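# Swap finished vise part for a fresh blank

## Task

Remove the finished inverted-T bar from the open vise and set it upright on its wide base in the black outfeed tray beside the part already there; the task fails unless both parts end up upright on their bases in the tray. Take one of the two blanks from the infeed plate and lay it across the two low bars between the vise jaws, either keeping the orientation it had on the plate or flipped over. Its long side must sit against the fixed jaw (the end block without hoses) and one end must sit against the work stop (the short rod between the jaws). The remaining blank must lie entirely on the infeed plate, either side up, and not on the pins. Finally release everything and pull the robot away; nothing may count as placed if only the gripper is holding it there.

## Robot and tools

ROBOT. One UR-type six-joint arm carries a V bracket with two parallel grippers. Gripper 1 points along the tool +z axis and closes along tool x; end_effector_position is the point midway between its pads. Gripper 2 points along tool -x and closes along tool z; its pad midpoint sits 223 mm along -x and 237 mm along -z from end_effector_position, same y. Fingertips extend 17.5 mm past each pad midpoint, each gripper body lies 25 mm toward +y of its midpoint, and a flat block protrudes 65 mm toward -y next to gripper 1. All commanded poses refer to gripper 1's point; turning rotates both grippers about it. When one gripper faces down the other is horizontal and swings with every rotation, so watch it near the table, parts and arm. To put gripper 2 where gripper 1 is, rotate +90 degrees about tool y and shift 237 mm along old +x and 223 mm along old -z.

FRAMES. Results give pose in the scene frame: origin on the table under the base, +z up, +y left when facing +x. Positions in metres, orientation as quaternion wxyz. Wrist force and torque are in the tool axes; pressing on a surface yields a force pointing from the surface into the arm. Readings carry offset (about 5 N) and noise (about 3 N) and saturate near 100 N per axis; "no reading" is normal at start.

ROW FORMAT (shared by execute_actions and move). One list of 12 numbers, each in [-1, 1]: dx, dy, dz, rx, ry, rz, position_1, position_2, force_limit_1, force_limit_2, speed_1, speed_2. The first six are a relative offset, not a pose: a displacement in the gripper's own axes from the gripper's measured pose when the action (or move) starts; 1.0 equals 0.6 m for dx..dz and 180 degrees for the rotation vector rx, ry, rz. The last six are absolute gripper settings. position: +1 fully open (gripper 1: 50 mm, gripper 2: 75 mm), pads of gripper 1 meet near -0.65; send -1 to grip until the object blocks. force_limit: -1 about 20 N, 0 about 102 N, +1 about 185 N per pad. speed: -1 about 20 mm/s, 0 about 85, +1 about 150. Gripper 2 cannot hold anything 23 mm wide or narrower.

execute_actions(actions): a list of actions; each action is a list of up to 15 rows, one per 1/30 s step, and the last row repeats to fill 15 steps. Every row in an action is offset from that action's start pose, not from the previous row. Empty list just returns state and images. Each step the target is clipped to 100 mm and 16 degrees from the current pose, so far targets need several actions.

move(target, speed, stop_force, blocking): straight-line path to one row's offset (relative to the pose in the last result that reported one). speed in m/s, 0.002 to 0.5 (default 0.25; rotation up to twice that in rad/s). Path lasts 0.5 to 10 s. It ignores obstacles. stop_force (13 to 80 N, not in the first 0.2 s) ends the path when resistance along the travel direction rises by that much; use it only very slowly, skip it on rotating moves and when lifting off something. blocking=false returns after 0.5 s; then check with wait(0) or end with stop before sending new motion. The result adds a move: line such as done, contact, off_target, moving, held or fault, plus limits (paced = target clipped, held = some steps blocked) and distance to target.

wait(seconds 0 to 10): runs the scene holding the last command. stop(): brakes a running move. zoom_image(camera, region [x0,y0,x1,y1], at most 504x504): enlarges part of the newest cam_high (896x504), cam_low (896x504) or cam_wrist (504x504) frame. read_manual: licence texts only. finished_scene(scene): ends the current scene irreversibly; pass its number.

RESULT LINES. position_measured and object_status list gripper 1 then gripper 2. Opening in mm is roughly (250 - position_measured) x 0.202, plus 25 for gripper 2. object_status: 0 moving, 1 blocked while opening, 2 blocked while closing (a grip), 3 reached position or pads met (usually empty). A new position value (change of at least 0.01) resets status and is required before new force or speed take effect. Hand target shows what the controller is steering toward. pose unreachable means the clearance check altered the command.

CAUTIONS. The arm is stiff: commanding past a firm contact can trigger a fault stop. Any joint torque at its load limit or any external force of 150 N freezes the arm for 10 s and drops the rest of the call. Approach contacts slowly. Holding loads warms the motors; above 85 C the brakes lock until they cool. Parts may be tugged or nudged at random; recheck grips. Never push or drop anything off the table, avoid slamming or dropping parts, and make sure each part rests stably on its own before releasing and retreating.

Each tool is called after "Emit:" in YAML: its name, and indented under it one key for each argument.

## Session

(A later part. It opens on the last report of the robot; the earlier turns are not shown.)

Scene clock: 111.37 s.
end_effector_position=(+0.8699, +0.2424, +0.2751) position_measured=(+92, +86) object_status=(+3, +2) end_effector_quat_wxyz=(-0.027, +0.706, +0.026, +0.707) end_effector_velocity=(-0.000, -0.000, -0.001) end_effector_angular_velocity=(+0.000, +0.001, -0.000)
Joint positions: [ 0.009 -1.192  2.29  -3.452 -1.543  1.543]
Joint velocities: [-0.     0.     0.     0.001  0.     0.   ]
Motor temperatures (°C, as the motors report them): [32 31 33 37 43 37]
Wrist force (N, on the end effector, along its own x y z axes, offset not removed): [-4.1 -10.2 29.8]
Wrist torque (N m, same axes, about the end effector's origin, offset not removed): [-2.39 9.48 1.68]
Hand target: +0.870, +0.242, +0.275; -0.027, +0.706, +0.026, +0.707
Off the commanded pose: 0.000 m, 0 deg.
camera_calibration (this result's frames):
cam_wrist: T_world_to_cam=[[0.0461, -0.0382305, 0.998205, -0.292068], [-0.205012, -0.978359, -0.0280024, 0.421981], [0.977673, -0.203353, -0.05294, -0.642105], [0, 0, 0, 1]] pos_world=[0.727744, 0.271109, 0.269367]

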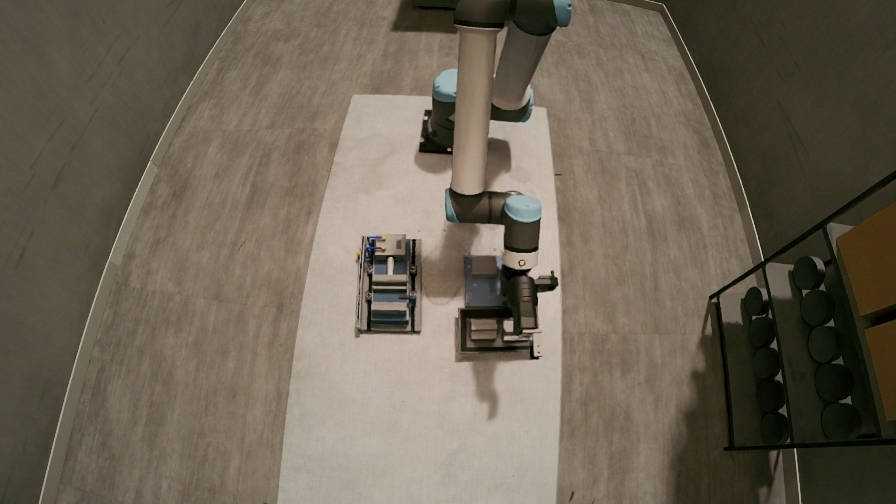

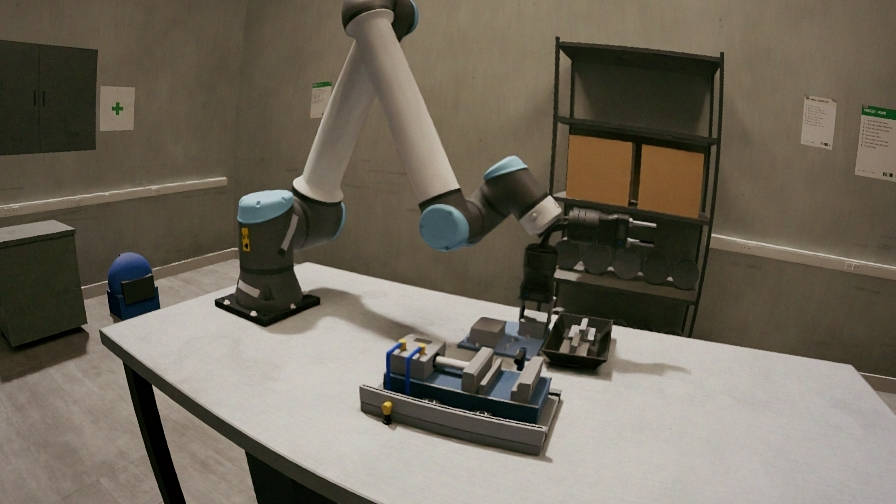

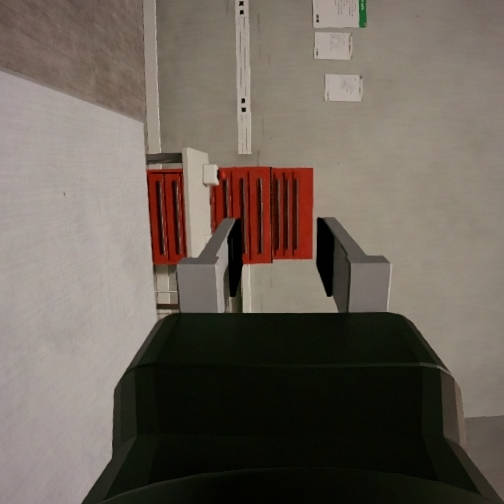

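Emit:
move:
  target: [0.21,0,0,0,0,0,0.4,-1,0,0.5,0,0]
  speed: 0.12

Emit:
move:
  target: [0,0.653,0.035,0,0,0,0.4,-1,0,0.5,0,0]
  speed: 0.2

Emit:
zoom_image:
  camera: "cam_low"
  region: [400, 260, 640, 440]

Emit:
zoom_image:
  camera: "cam_high"
  region: [320, 220, 480, 360]

Scene clock: 119.47 s.
end_effector_position=(+0.8699, +0.2423, +0.4007) position_measured=(+92, +86) object_status=(+3, +2) end_effector_quat_wxyz=(-0.027, +0.706, +0.026, +0.707) end_effector_velocity=(+0.000, +0.000, +0.002) end_effector_angular_velocity=(-0.000, -0.000, +0.000)
Joint positions: [ 0.009 -1.41   2.232 -3.176 -1.543  1.543]
Joint velocities: [ 0.    -0.003 -0.002  0.005  0.    -0.   ]
Motor temperatures (°C, as the motors report them): [32 31 33 37 43 37]
Wrist force (N, on the end effector, along its own x y z axes, offset not removed): [-8.3 -1.4 -2.1]
Wrist torque (N m, same axes, about the end effector's origin, offset not removed): [-0.30 2.14 -0.32]
Hand target: +0.870, +0.242, +0.401; -0.027, +0.706, +0.026, +0.707
Off the commanded pose: 0.000 m, 0 deg.
move: done
camera_calibration (this result's frames):
cam_wrist: T_world_to_cam=[[0.046055, -0.0383039, 0.998204, -0.41742], [-0.205054, -0.978348, -0.0280812, 0.425514], [0.977667, -0.203392, -0.0529121, -0.635414], [0, 0, 0, 1]] pos_world=[0.7277, 0.271074, 0.394998]

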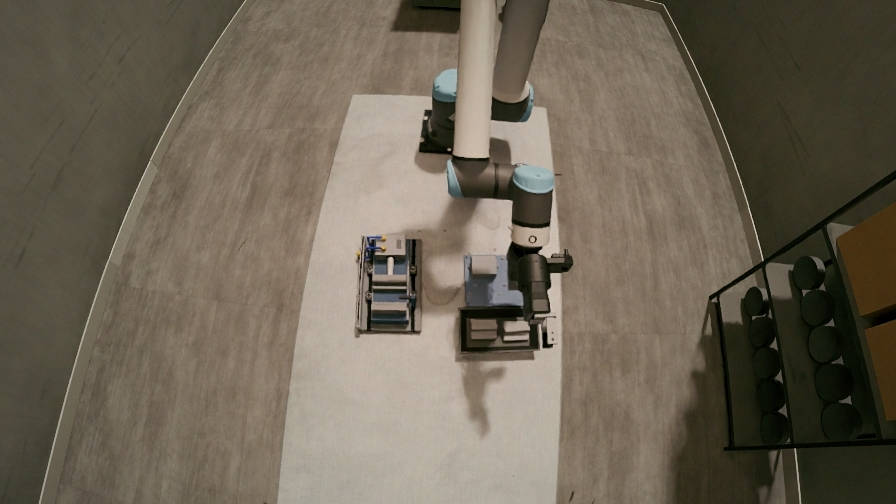

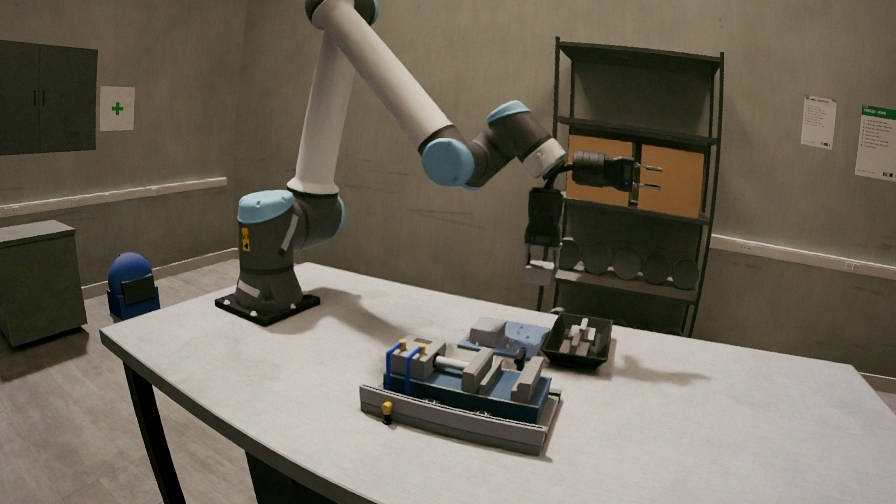

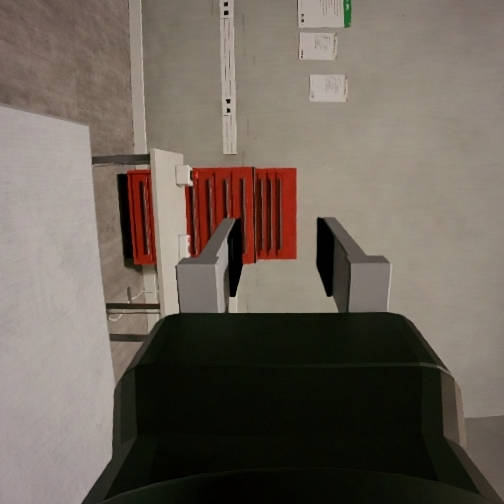

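Scene clock: 122.00 s.
end_effector_position=(+0.9205, -0.1463, +0.4006) position_measured=(+92, +86) object_status=(+3, +2) end_effector_quat_wxyz=(-0.027, +0.706, +0.026, +0.707) end_effector_velocity=(+0.001, -0.002, -0.000) end_effector_angular_velocity=(+0.000, +0.000, +0.000)
Joint positions: [-0.605 -1.368  2.152 -3.024 -1.128  1.074]
Joint velocities: [-0.003  0.002 -0.002  0.002  0.002 -0.003]
Motor temperatures (°C, as the motors report them): [32 31 33 37 43 37]
Wrist force (N, on the end effector, along its own x y z axes, offset not removed): [-7.5 2.7 -0.6]
Wrist torque (N m, same axes, about the end effector's origin, offset not removed): [0.52 1.92 -0.23]
Hand target: +0.921, -0.146, +0.401; -0.027, +0.706, +0.026, +0.707
Off the commanded pose: 0.001 m, 0 deg.
move: done
camera_calibration (this result's frames):
cam_wrist: T_world_to_cam=[[0.045936, -0.0379252, 0.998224, -0.434336], [-0.205149, -0.978338, -0.0277291, 0.0556717], [0.977652, -0.203511, -0.0527213, -0.763984], [0, 0, 0, 1]] pos_world=[0.778283, -0.117486, 0.39483]

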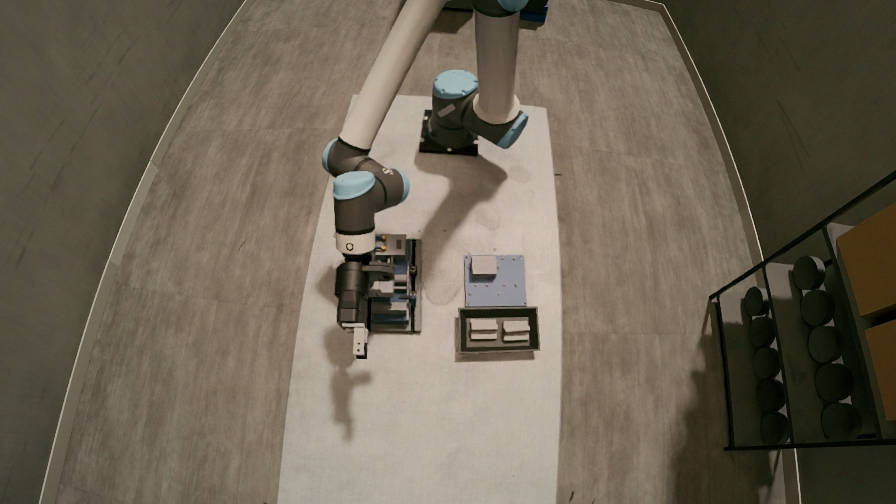

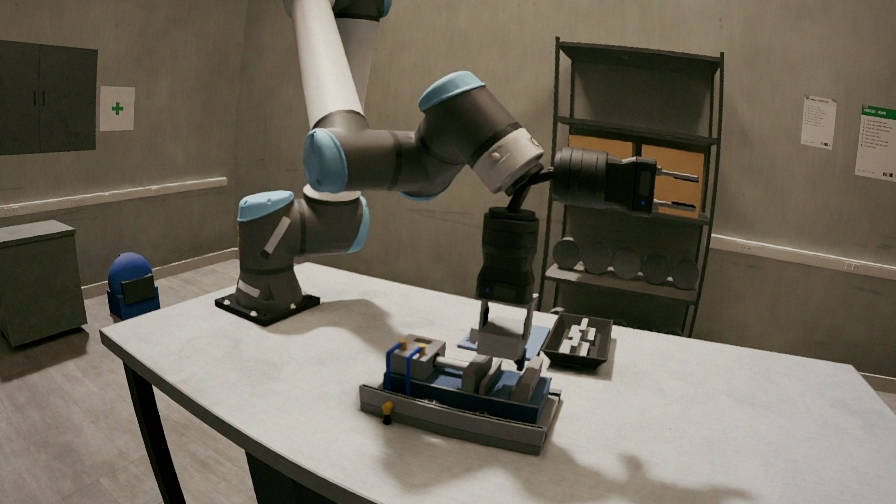

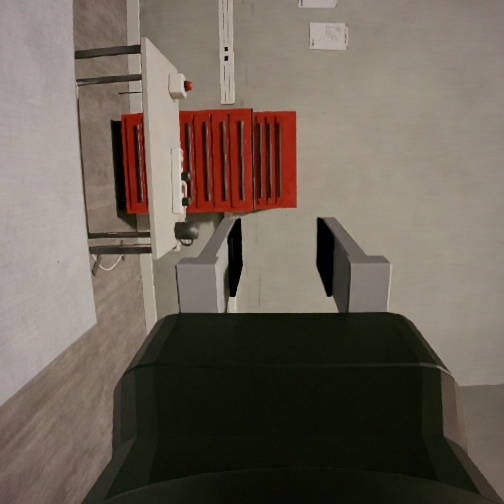

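Region (400, 260, 640, 440) of cam_low's 896x504 image, scaled by 2.100, with more detail than that image has; it fills the top 378 rows of this view, and the rest is white.

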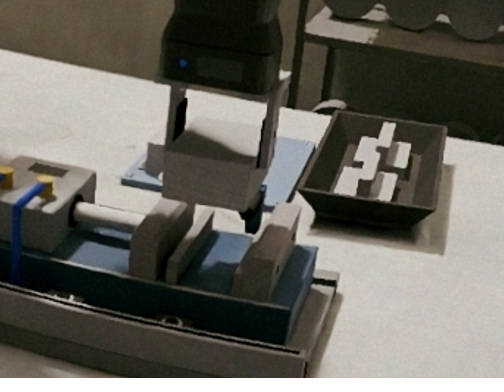

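Region (320, 220, 480, 360) of cam_high's 896x504 image, scaled by 3.150, with more detail than that image has; it fills the top 441 rows of this view, and the rest is white.

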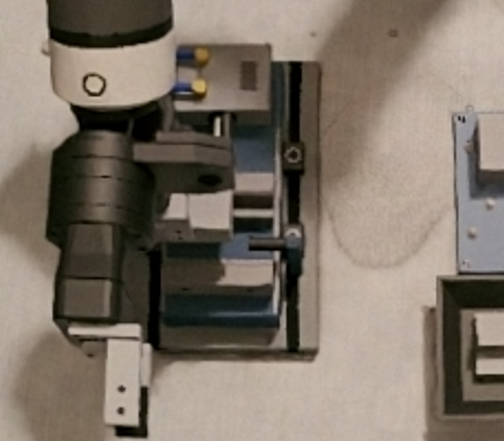

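Emit:
move:
  target: [-0.075,0,0,0,0,0,0.4,-1,0,0.5,0,0]
  speed: 0.03
  stop_force: 15

Emit:
zoom_image:
  camera: "cam_low"
  region: [400, 260, 640, 440]

Scene clock: 127.10 s.
end_effector_position=(+0.9205, -0.1462, +0.3558) position_measured=(+92, +86) object_status=(+3, +2) end_effector_quat_wxyz=(-0.027, +0.706, +0.026, +0.707) end_effector_velocity=(-0.000, +0.000, -0.001) end_effector_angular_velocity=(-0.001, -0.002, +0.000)
Joint positions: [-0.605 -1.304  2.179 -3.116 -1.128  1.074]
Joint velocities: [ 0.     0.003  0.002 -0.007  0.     0.   ]
Motor temperatures (°C, as the motors report them): [32 31 33 37 43 37]
Wrist force (N, on the end effector, along its own x y z axes, offset not removed): [-4.9 -5.0 -2.4]
Wrist torque (N m, same axes, about the end effector's origin, offset not removed): [-1.33 1.53 -0.38]
Hand target: +0.920, -0.146, +0.356; -0.027, +0.706, +0.026, +0.707
Off the commanded pose: 0.000 m, 0 deg.
move: done
camera_calibration (this result's frames):
cam_wrist: T_world_to_cam=[[0.0459703, -0.0379057, 0.998223, -0.389708], [-0.205144, -0.97834, -0.0277034, 0.0544282], [0.977652, -0.203506, -0.0527507, -0.766332], [0, 0, 0, 1]] pos_world=[0.778287, -0.117476, 0.350099]

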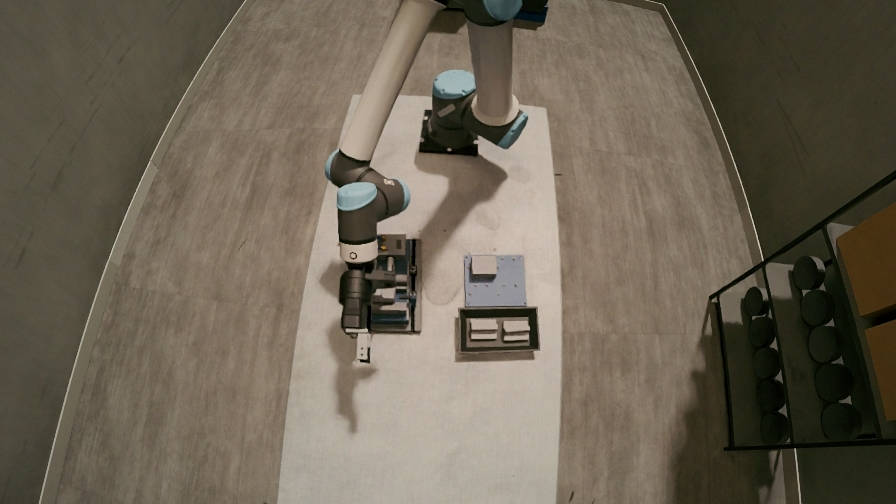

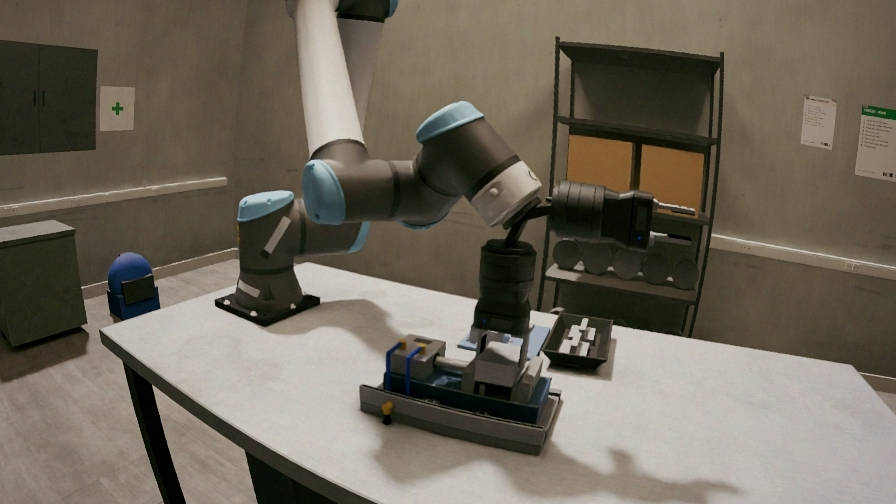

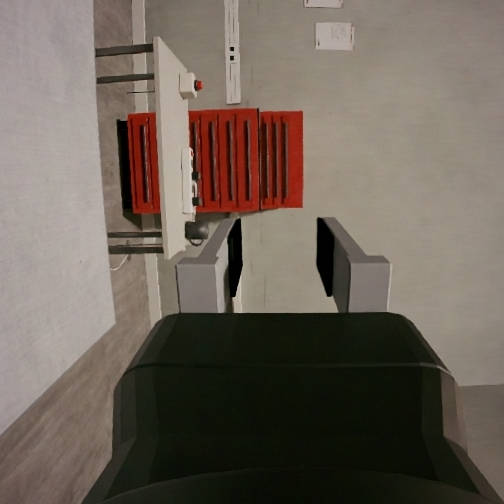

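Region (400, 260, 640, 440) of cam_low's 896x504 image, scaled by 2.100, with more detail than that image has; it fills the top 378 rows of this view, and the rest is white.

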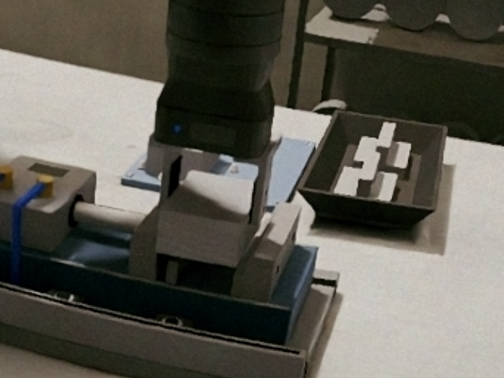

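Entered the gap. Continue down.

Emit:
move:
  target: [-0.04,0,0,0,0,0,0.4,-1,0,0.5,0,0]
  speed: 0.008
  stop_force: 15

Emit:
zoom_image:
  camera: "cam_low"
  region: [400, 260, 640, 440]

Scene clock: 130.53 s.
end_effector_position=(+0.9205, -0.1462, +0.3471) position_measured=(+92, +86) object_status=(+3, +2) end_effector_quat_wxyz=(-0.027, +0.706, +0.026, +0.707) end_effector_velocity=(-0.000, +0.000, -0.002) end_effector_angular_velocity=(+0.004, +0.007, +0.000)
Joint positions: [-0.605 -1.29   2.184 -3.135 -1.128  1.074]
Joint velocities: [-0.    -0.001 -0.     0.01   0.    -0.001]
Motor temperatures (°C, as the motors report them): [32 31 33 37 43 37]
Wrist force (N, on the end effector, along its own x y z axes, offset not removed): [24.2 -7.5 0.8]
Wrist torque (N m, same axes, about the end effector's origin, offset not removed): [-1.86 -6.24 -0.11]
Hand target: +0.920, -0.146, +0.347; -0.027, +0.706, +0.026, +0.707
Off the commanded pose: 0.015 m, 0 deg.
move: contact
camera_calibration (this result's frames):
cam_wrist: T_world_to_cam=[[0.0456584, -0.0377343, 0.998244, -0.380648], [-0.205146, -0.978342, -0.0275989, 0.0541868], [0.977666, -0.203526, -0.0524105, -0.766946], [0, 0, 0, 1]] pos_world=[0.778313, -0.117443, 0.34128]

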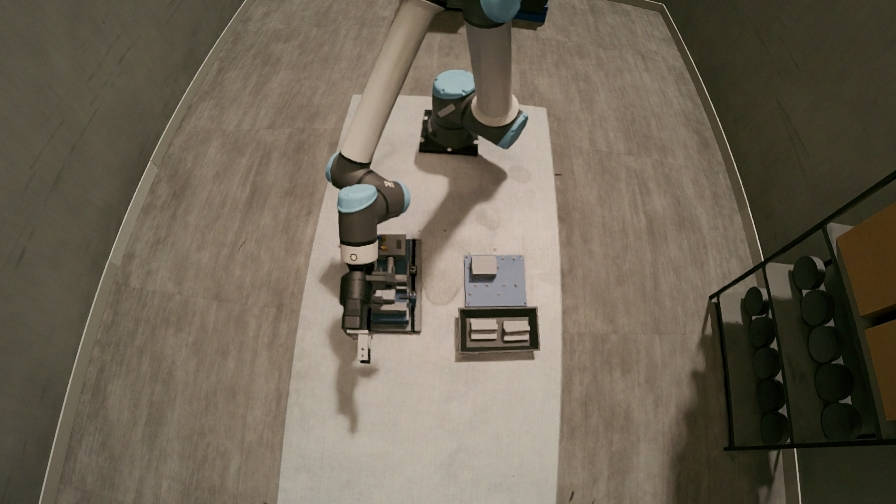

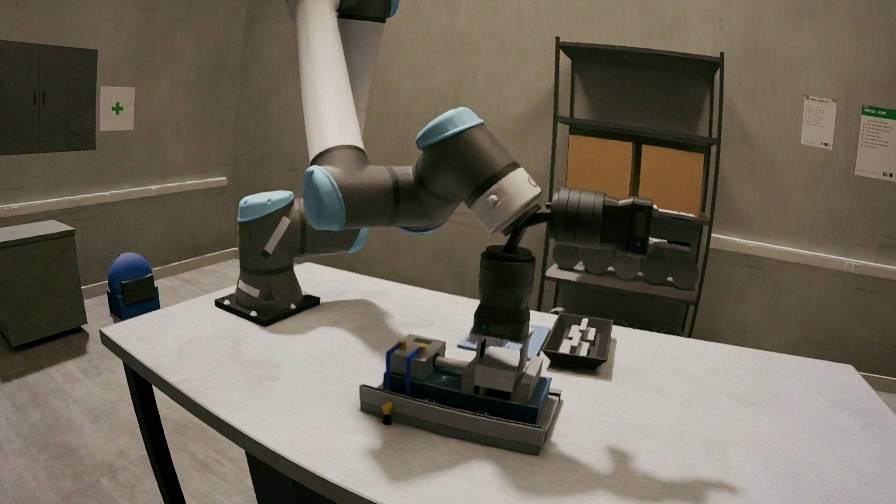

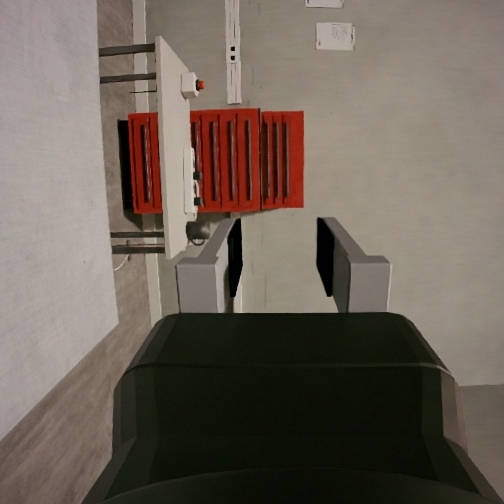

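Region (400, 260, 640, 440) of cam_low's 896x504 image, scaled by 2.100, with more detail than that image has; it fills the top 378 rows of this view, and the rest is white.

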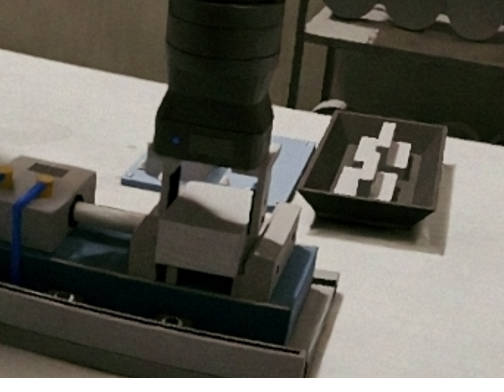

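Emit:
move:
  target: [0.003,0,0,0,0,0,0.4,-1,0,0.5,0,0]
  speed: 0.01

Emit:
move:
  target: [0,-0.07,0,0,0,0,0.4,-1,0,0.5,0,0]
  speed: 0.006
  stop_force: 15

Emit:
move:
  target: [0,0,0.03,0,0,0,0.4,-1,0,0.5,0,0]
  speed: 0.004
  stop_force: 15

Emit:
zoom_image:
  camera: "cam_low"
  region: [400, 260, 640, 440]

Scene clock: 137.40 s.
end_effector_position=(+0.9205, -0.1462, +0.3488) position_measured=(+92, +86) object_status=(+3, +2) end_effector_quat_wxyz=(-0.027, +0.706, +0.026, +0.707) end_effector_velocity=(+0.000, +0.000, -0.001) end_effector_angular_velocity=(+0.001, +0.002, +0.000)
Joint positions: [-0.605 -1.293  2.183 -3.131 -1.128  1.074]
Joint velocities: [ 0.     0.001 -0.001  0.001  0.    -0.   ]
Motor temperatures (°C, as the motors report them): [32 31 33 37 43 37]
Wrist force (N, on the end effector, along its own x y z axes, offset not removed): [-3.7 -1.9 1.9]
Wrist torque (N m, same axes, about the end effector's origin, offset not removed): [-0.46 1.33 -0.31]
Hand target: +0.921, -0.146, +0.349; -0.027, +0.706, +0.026, +0.707
Off the commanded pose: 0.000 m, 0 deg.
move: done
camera_calibration (this result's frames):
cam_wrist: T_world_to_cam=[[0.0456721, -0.0377434, 0.998243, -0.382383], [-0.205146, -0.978342, -0.027605, 0.0542323], [0.977665, -0.203525, -0.0524258, -0.766847], [0, 0, 0, 1]] pos_world=[0.77831, -0.117447, 0.343006]

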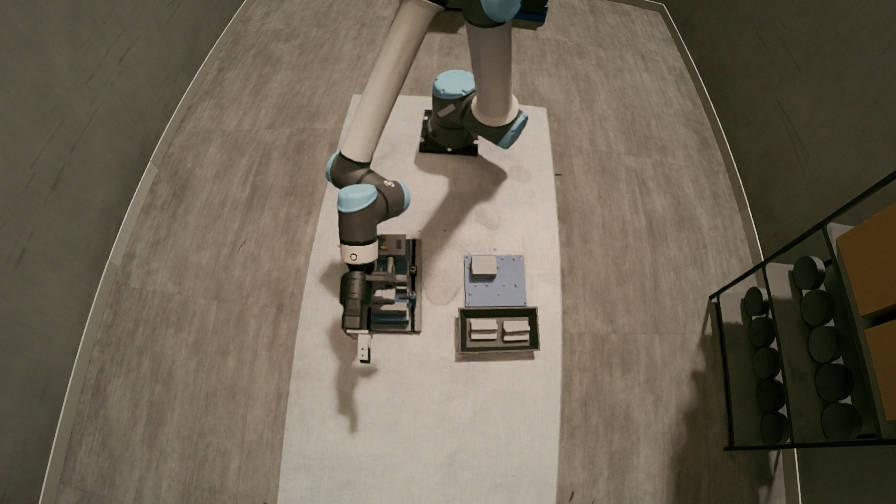

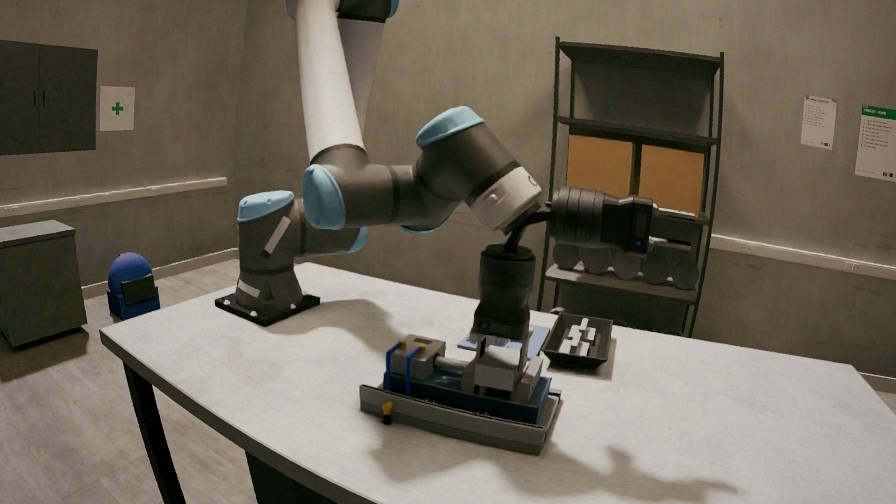

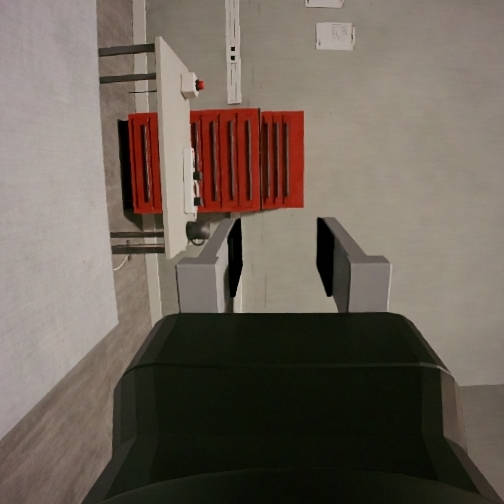

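Scene clock: 139.97 s.
end_effector_position=(+0.9195, -0.1332, +0.3491) position_measured=(+92, +86) object_status=(+3, +2) end_effector_quat_wxyz=(-0.027, +0.706, +0.026, +0.707) end_effector_velocity=(-0.000, -0.001, +0.000) end_effector_angular_velocity=(+0.003, +0.001, +0.001)
Joint positions: [-0.588 -1.297  2.192 -3.142 -1.139  1.088]
Joint velocities: [-0.003 -0.001 -0.     0.004  0.004 -0.001]
Motor temperatures (°C, as the motors report them): [32 31 33 37 43 37]
Wrist force (N, on the end effector, along its own x y z axes, offset not removed): [-1.3 26.0 -0.1]
Wrist torque (N m, same axes, about the end effector's origin, offset not removed): [5.76 0.14 -6.41]
Hand target: +0.920, -0.133, +0.349; -0.027, +0.706, +0.026, +0.707
Off the commanded pose: 0.029 m, 0 deg.
move: contact
camera_calibration (this result's frames):
cam_wrist: T_world_to_cam=[[0.0452005, -0.0372711, 0.998282, -0.381635], [-0.205273, -0.978326, -0.0272316, 0.0667808], [0.97766, -0.20369, -0.0518716, -0.763383], [0, 0, 0, 1]] pos_world=[0.777288, -0.104384, 0.3432]

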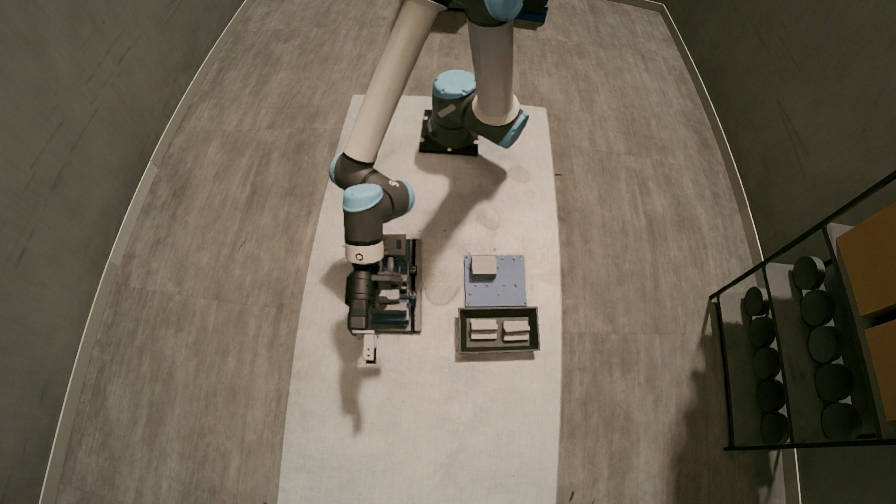

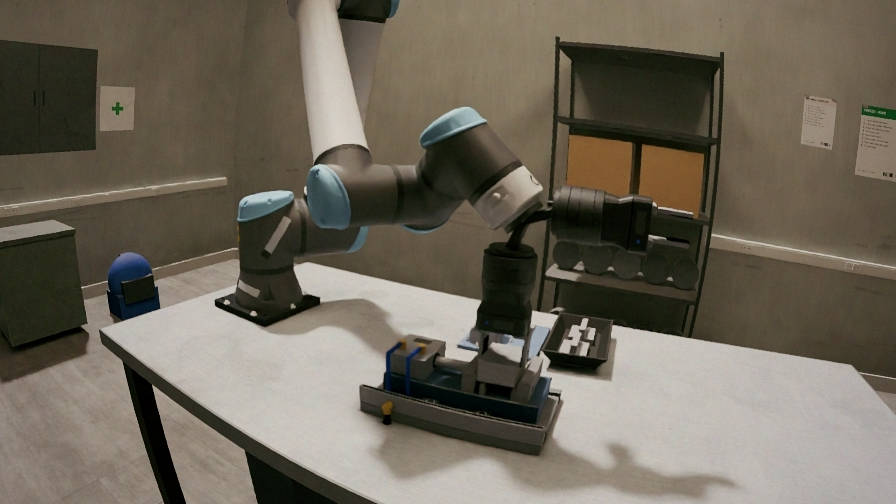

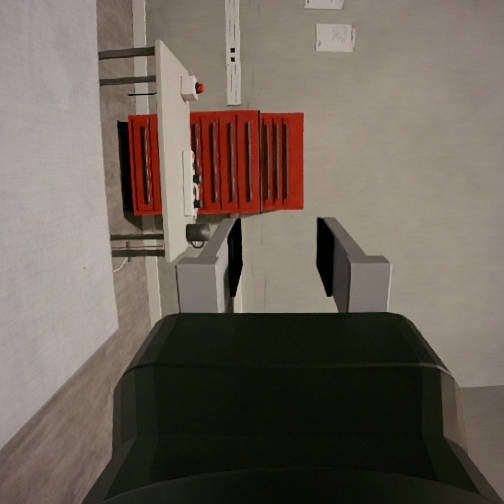

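Scene clock: 141.70 s.
end_effector_position=(+0.9250, -0.1328, +0.3489) position_measured=(+92, +86) object_status=(+3, +2) end_effector_quat_wxyz=(-0.027, +0.706, +0.026, +0.707) end_effector_velocity=(-0.001, -0.001, +0.000) end_effector_angular_velocity=(+0.001, -0.000, -0.001)
Joint positions: [-0.583 -1.29   2.182 -3.141 -1.142  1.093]
Joint velocities: [-0.001 -0.001  0.001 -0.001  0.001  0.   ]
Motor temperatures (°C, as the motors report them): [32 31 33 37 43 37]
Wrist force (N, on the end effector, along its own x y z axes, offset not removed): [2.2 29.9 -27.7]
Wrist torque (N m, same axes, about the end effector's origin, offset not removed): [7.96 -7.59 -7.64]
Hand target: +0.925, -0.133, +0.349; -0.027, +0.706, +0.026, +0.707
Off the commanded pose: 0.012 m, 0 deg.
move: contact
camera_calibration (this result's frames):
cam_wrist: T_world_to_cam=[[0.0455998, -0.0373352, 0.998262, -0.382039], [-0.205427, -0.978294, -0.0272047, 0.0683924], [0.97761, -0.203829, -0.0522796, -0.768519], [0, 0, 0, 1]] pos_world=[0.782782, -0.104002, 0.343058]

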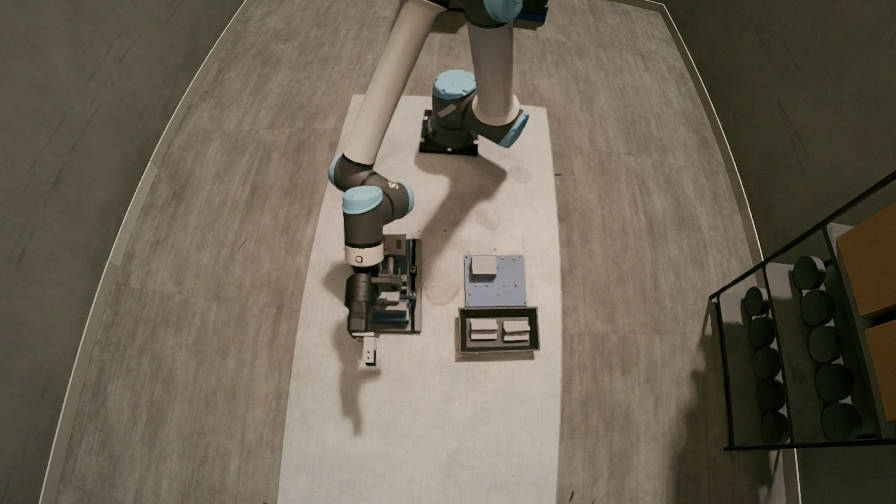

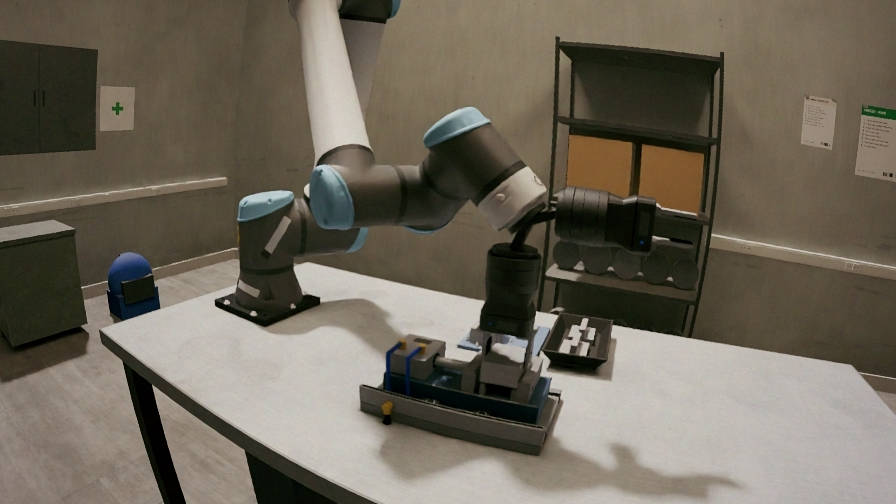

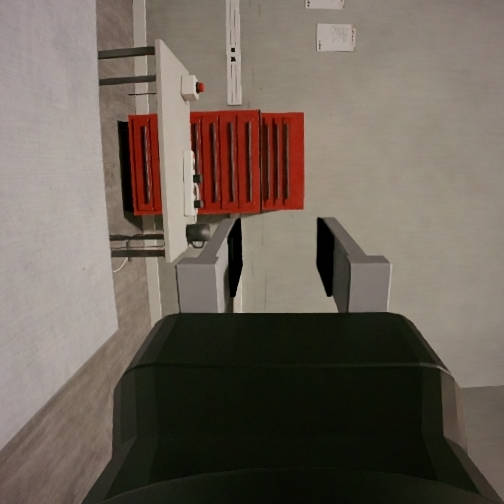

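Region (400, 260, 640, 440) of cam_low's 896x504 image, scaled by 2.100, with more detail than that image has; it fills the top 378 rows of this view, and the rest is white.

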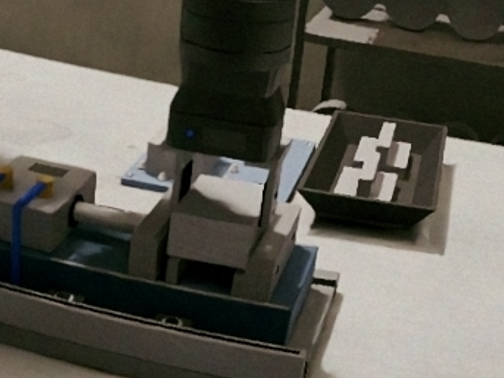

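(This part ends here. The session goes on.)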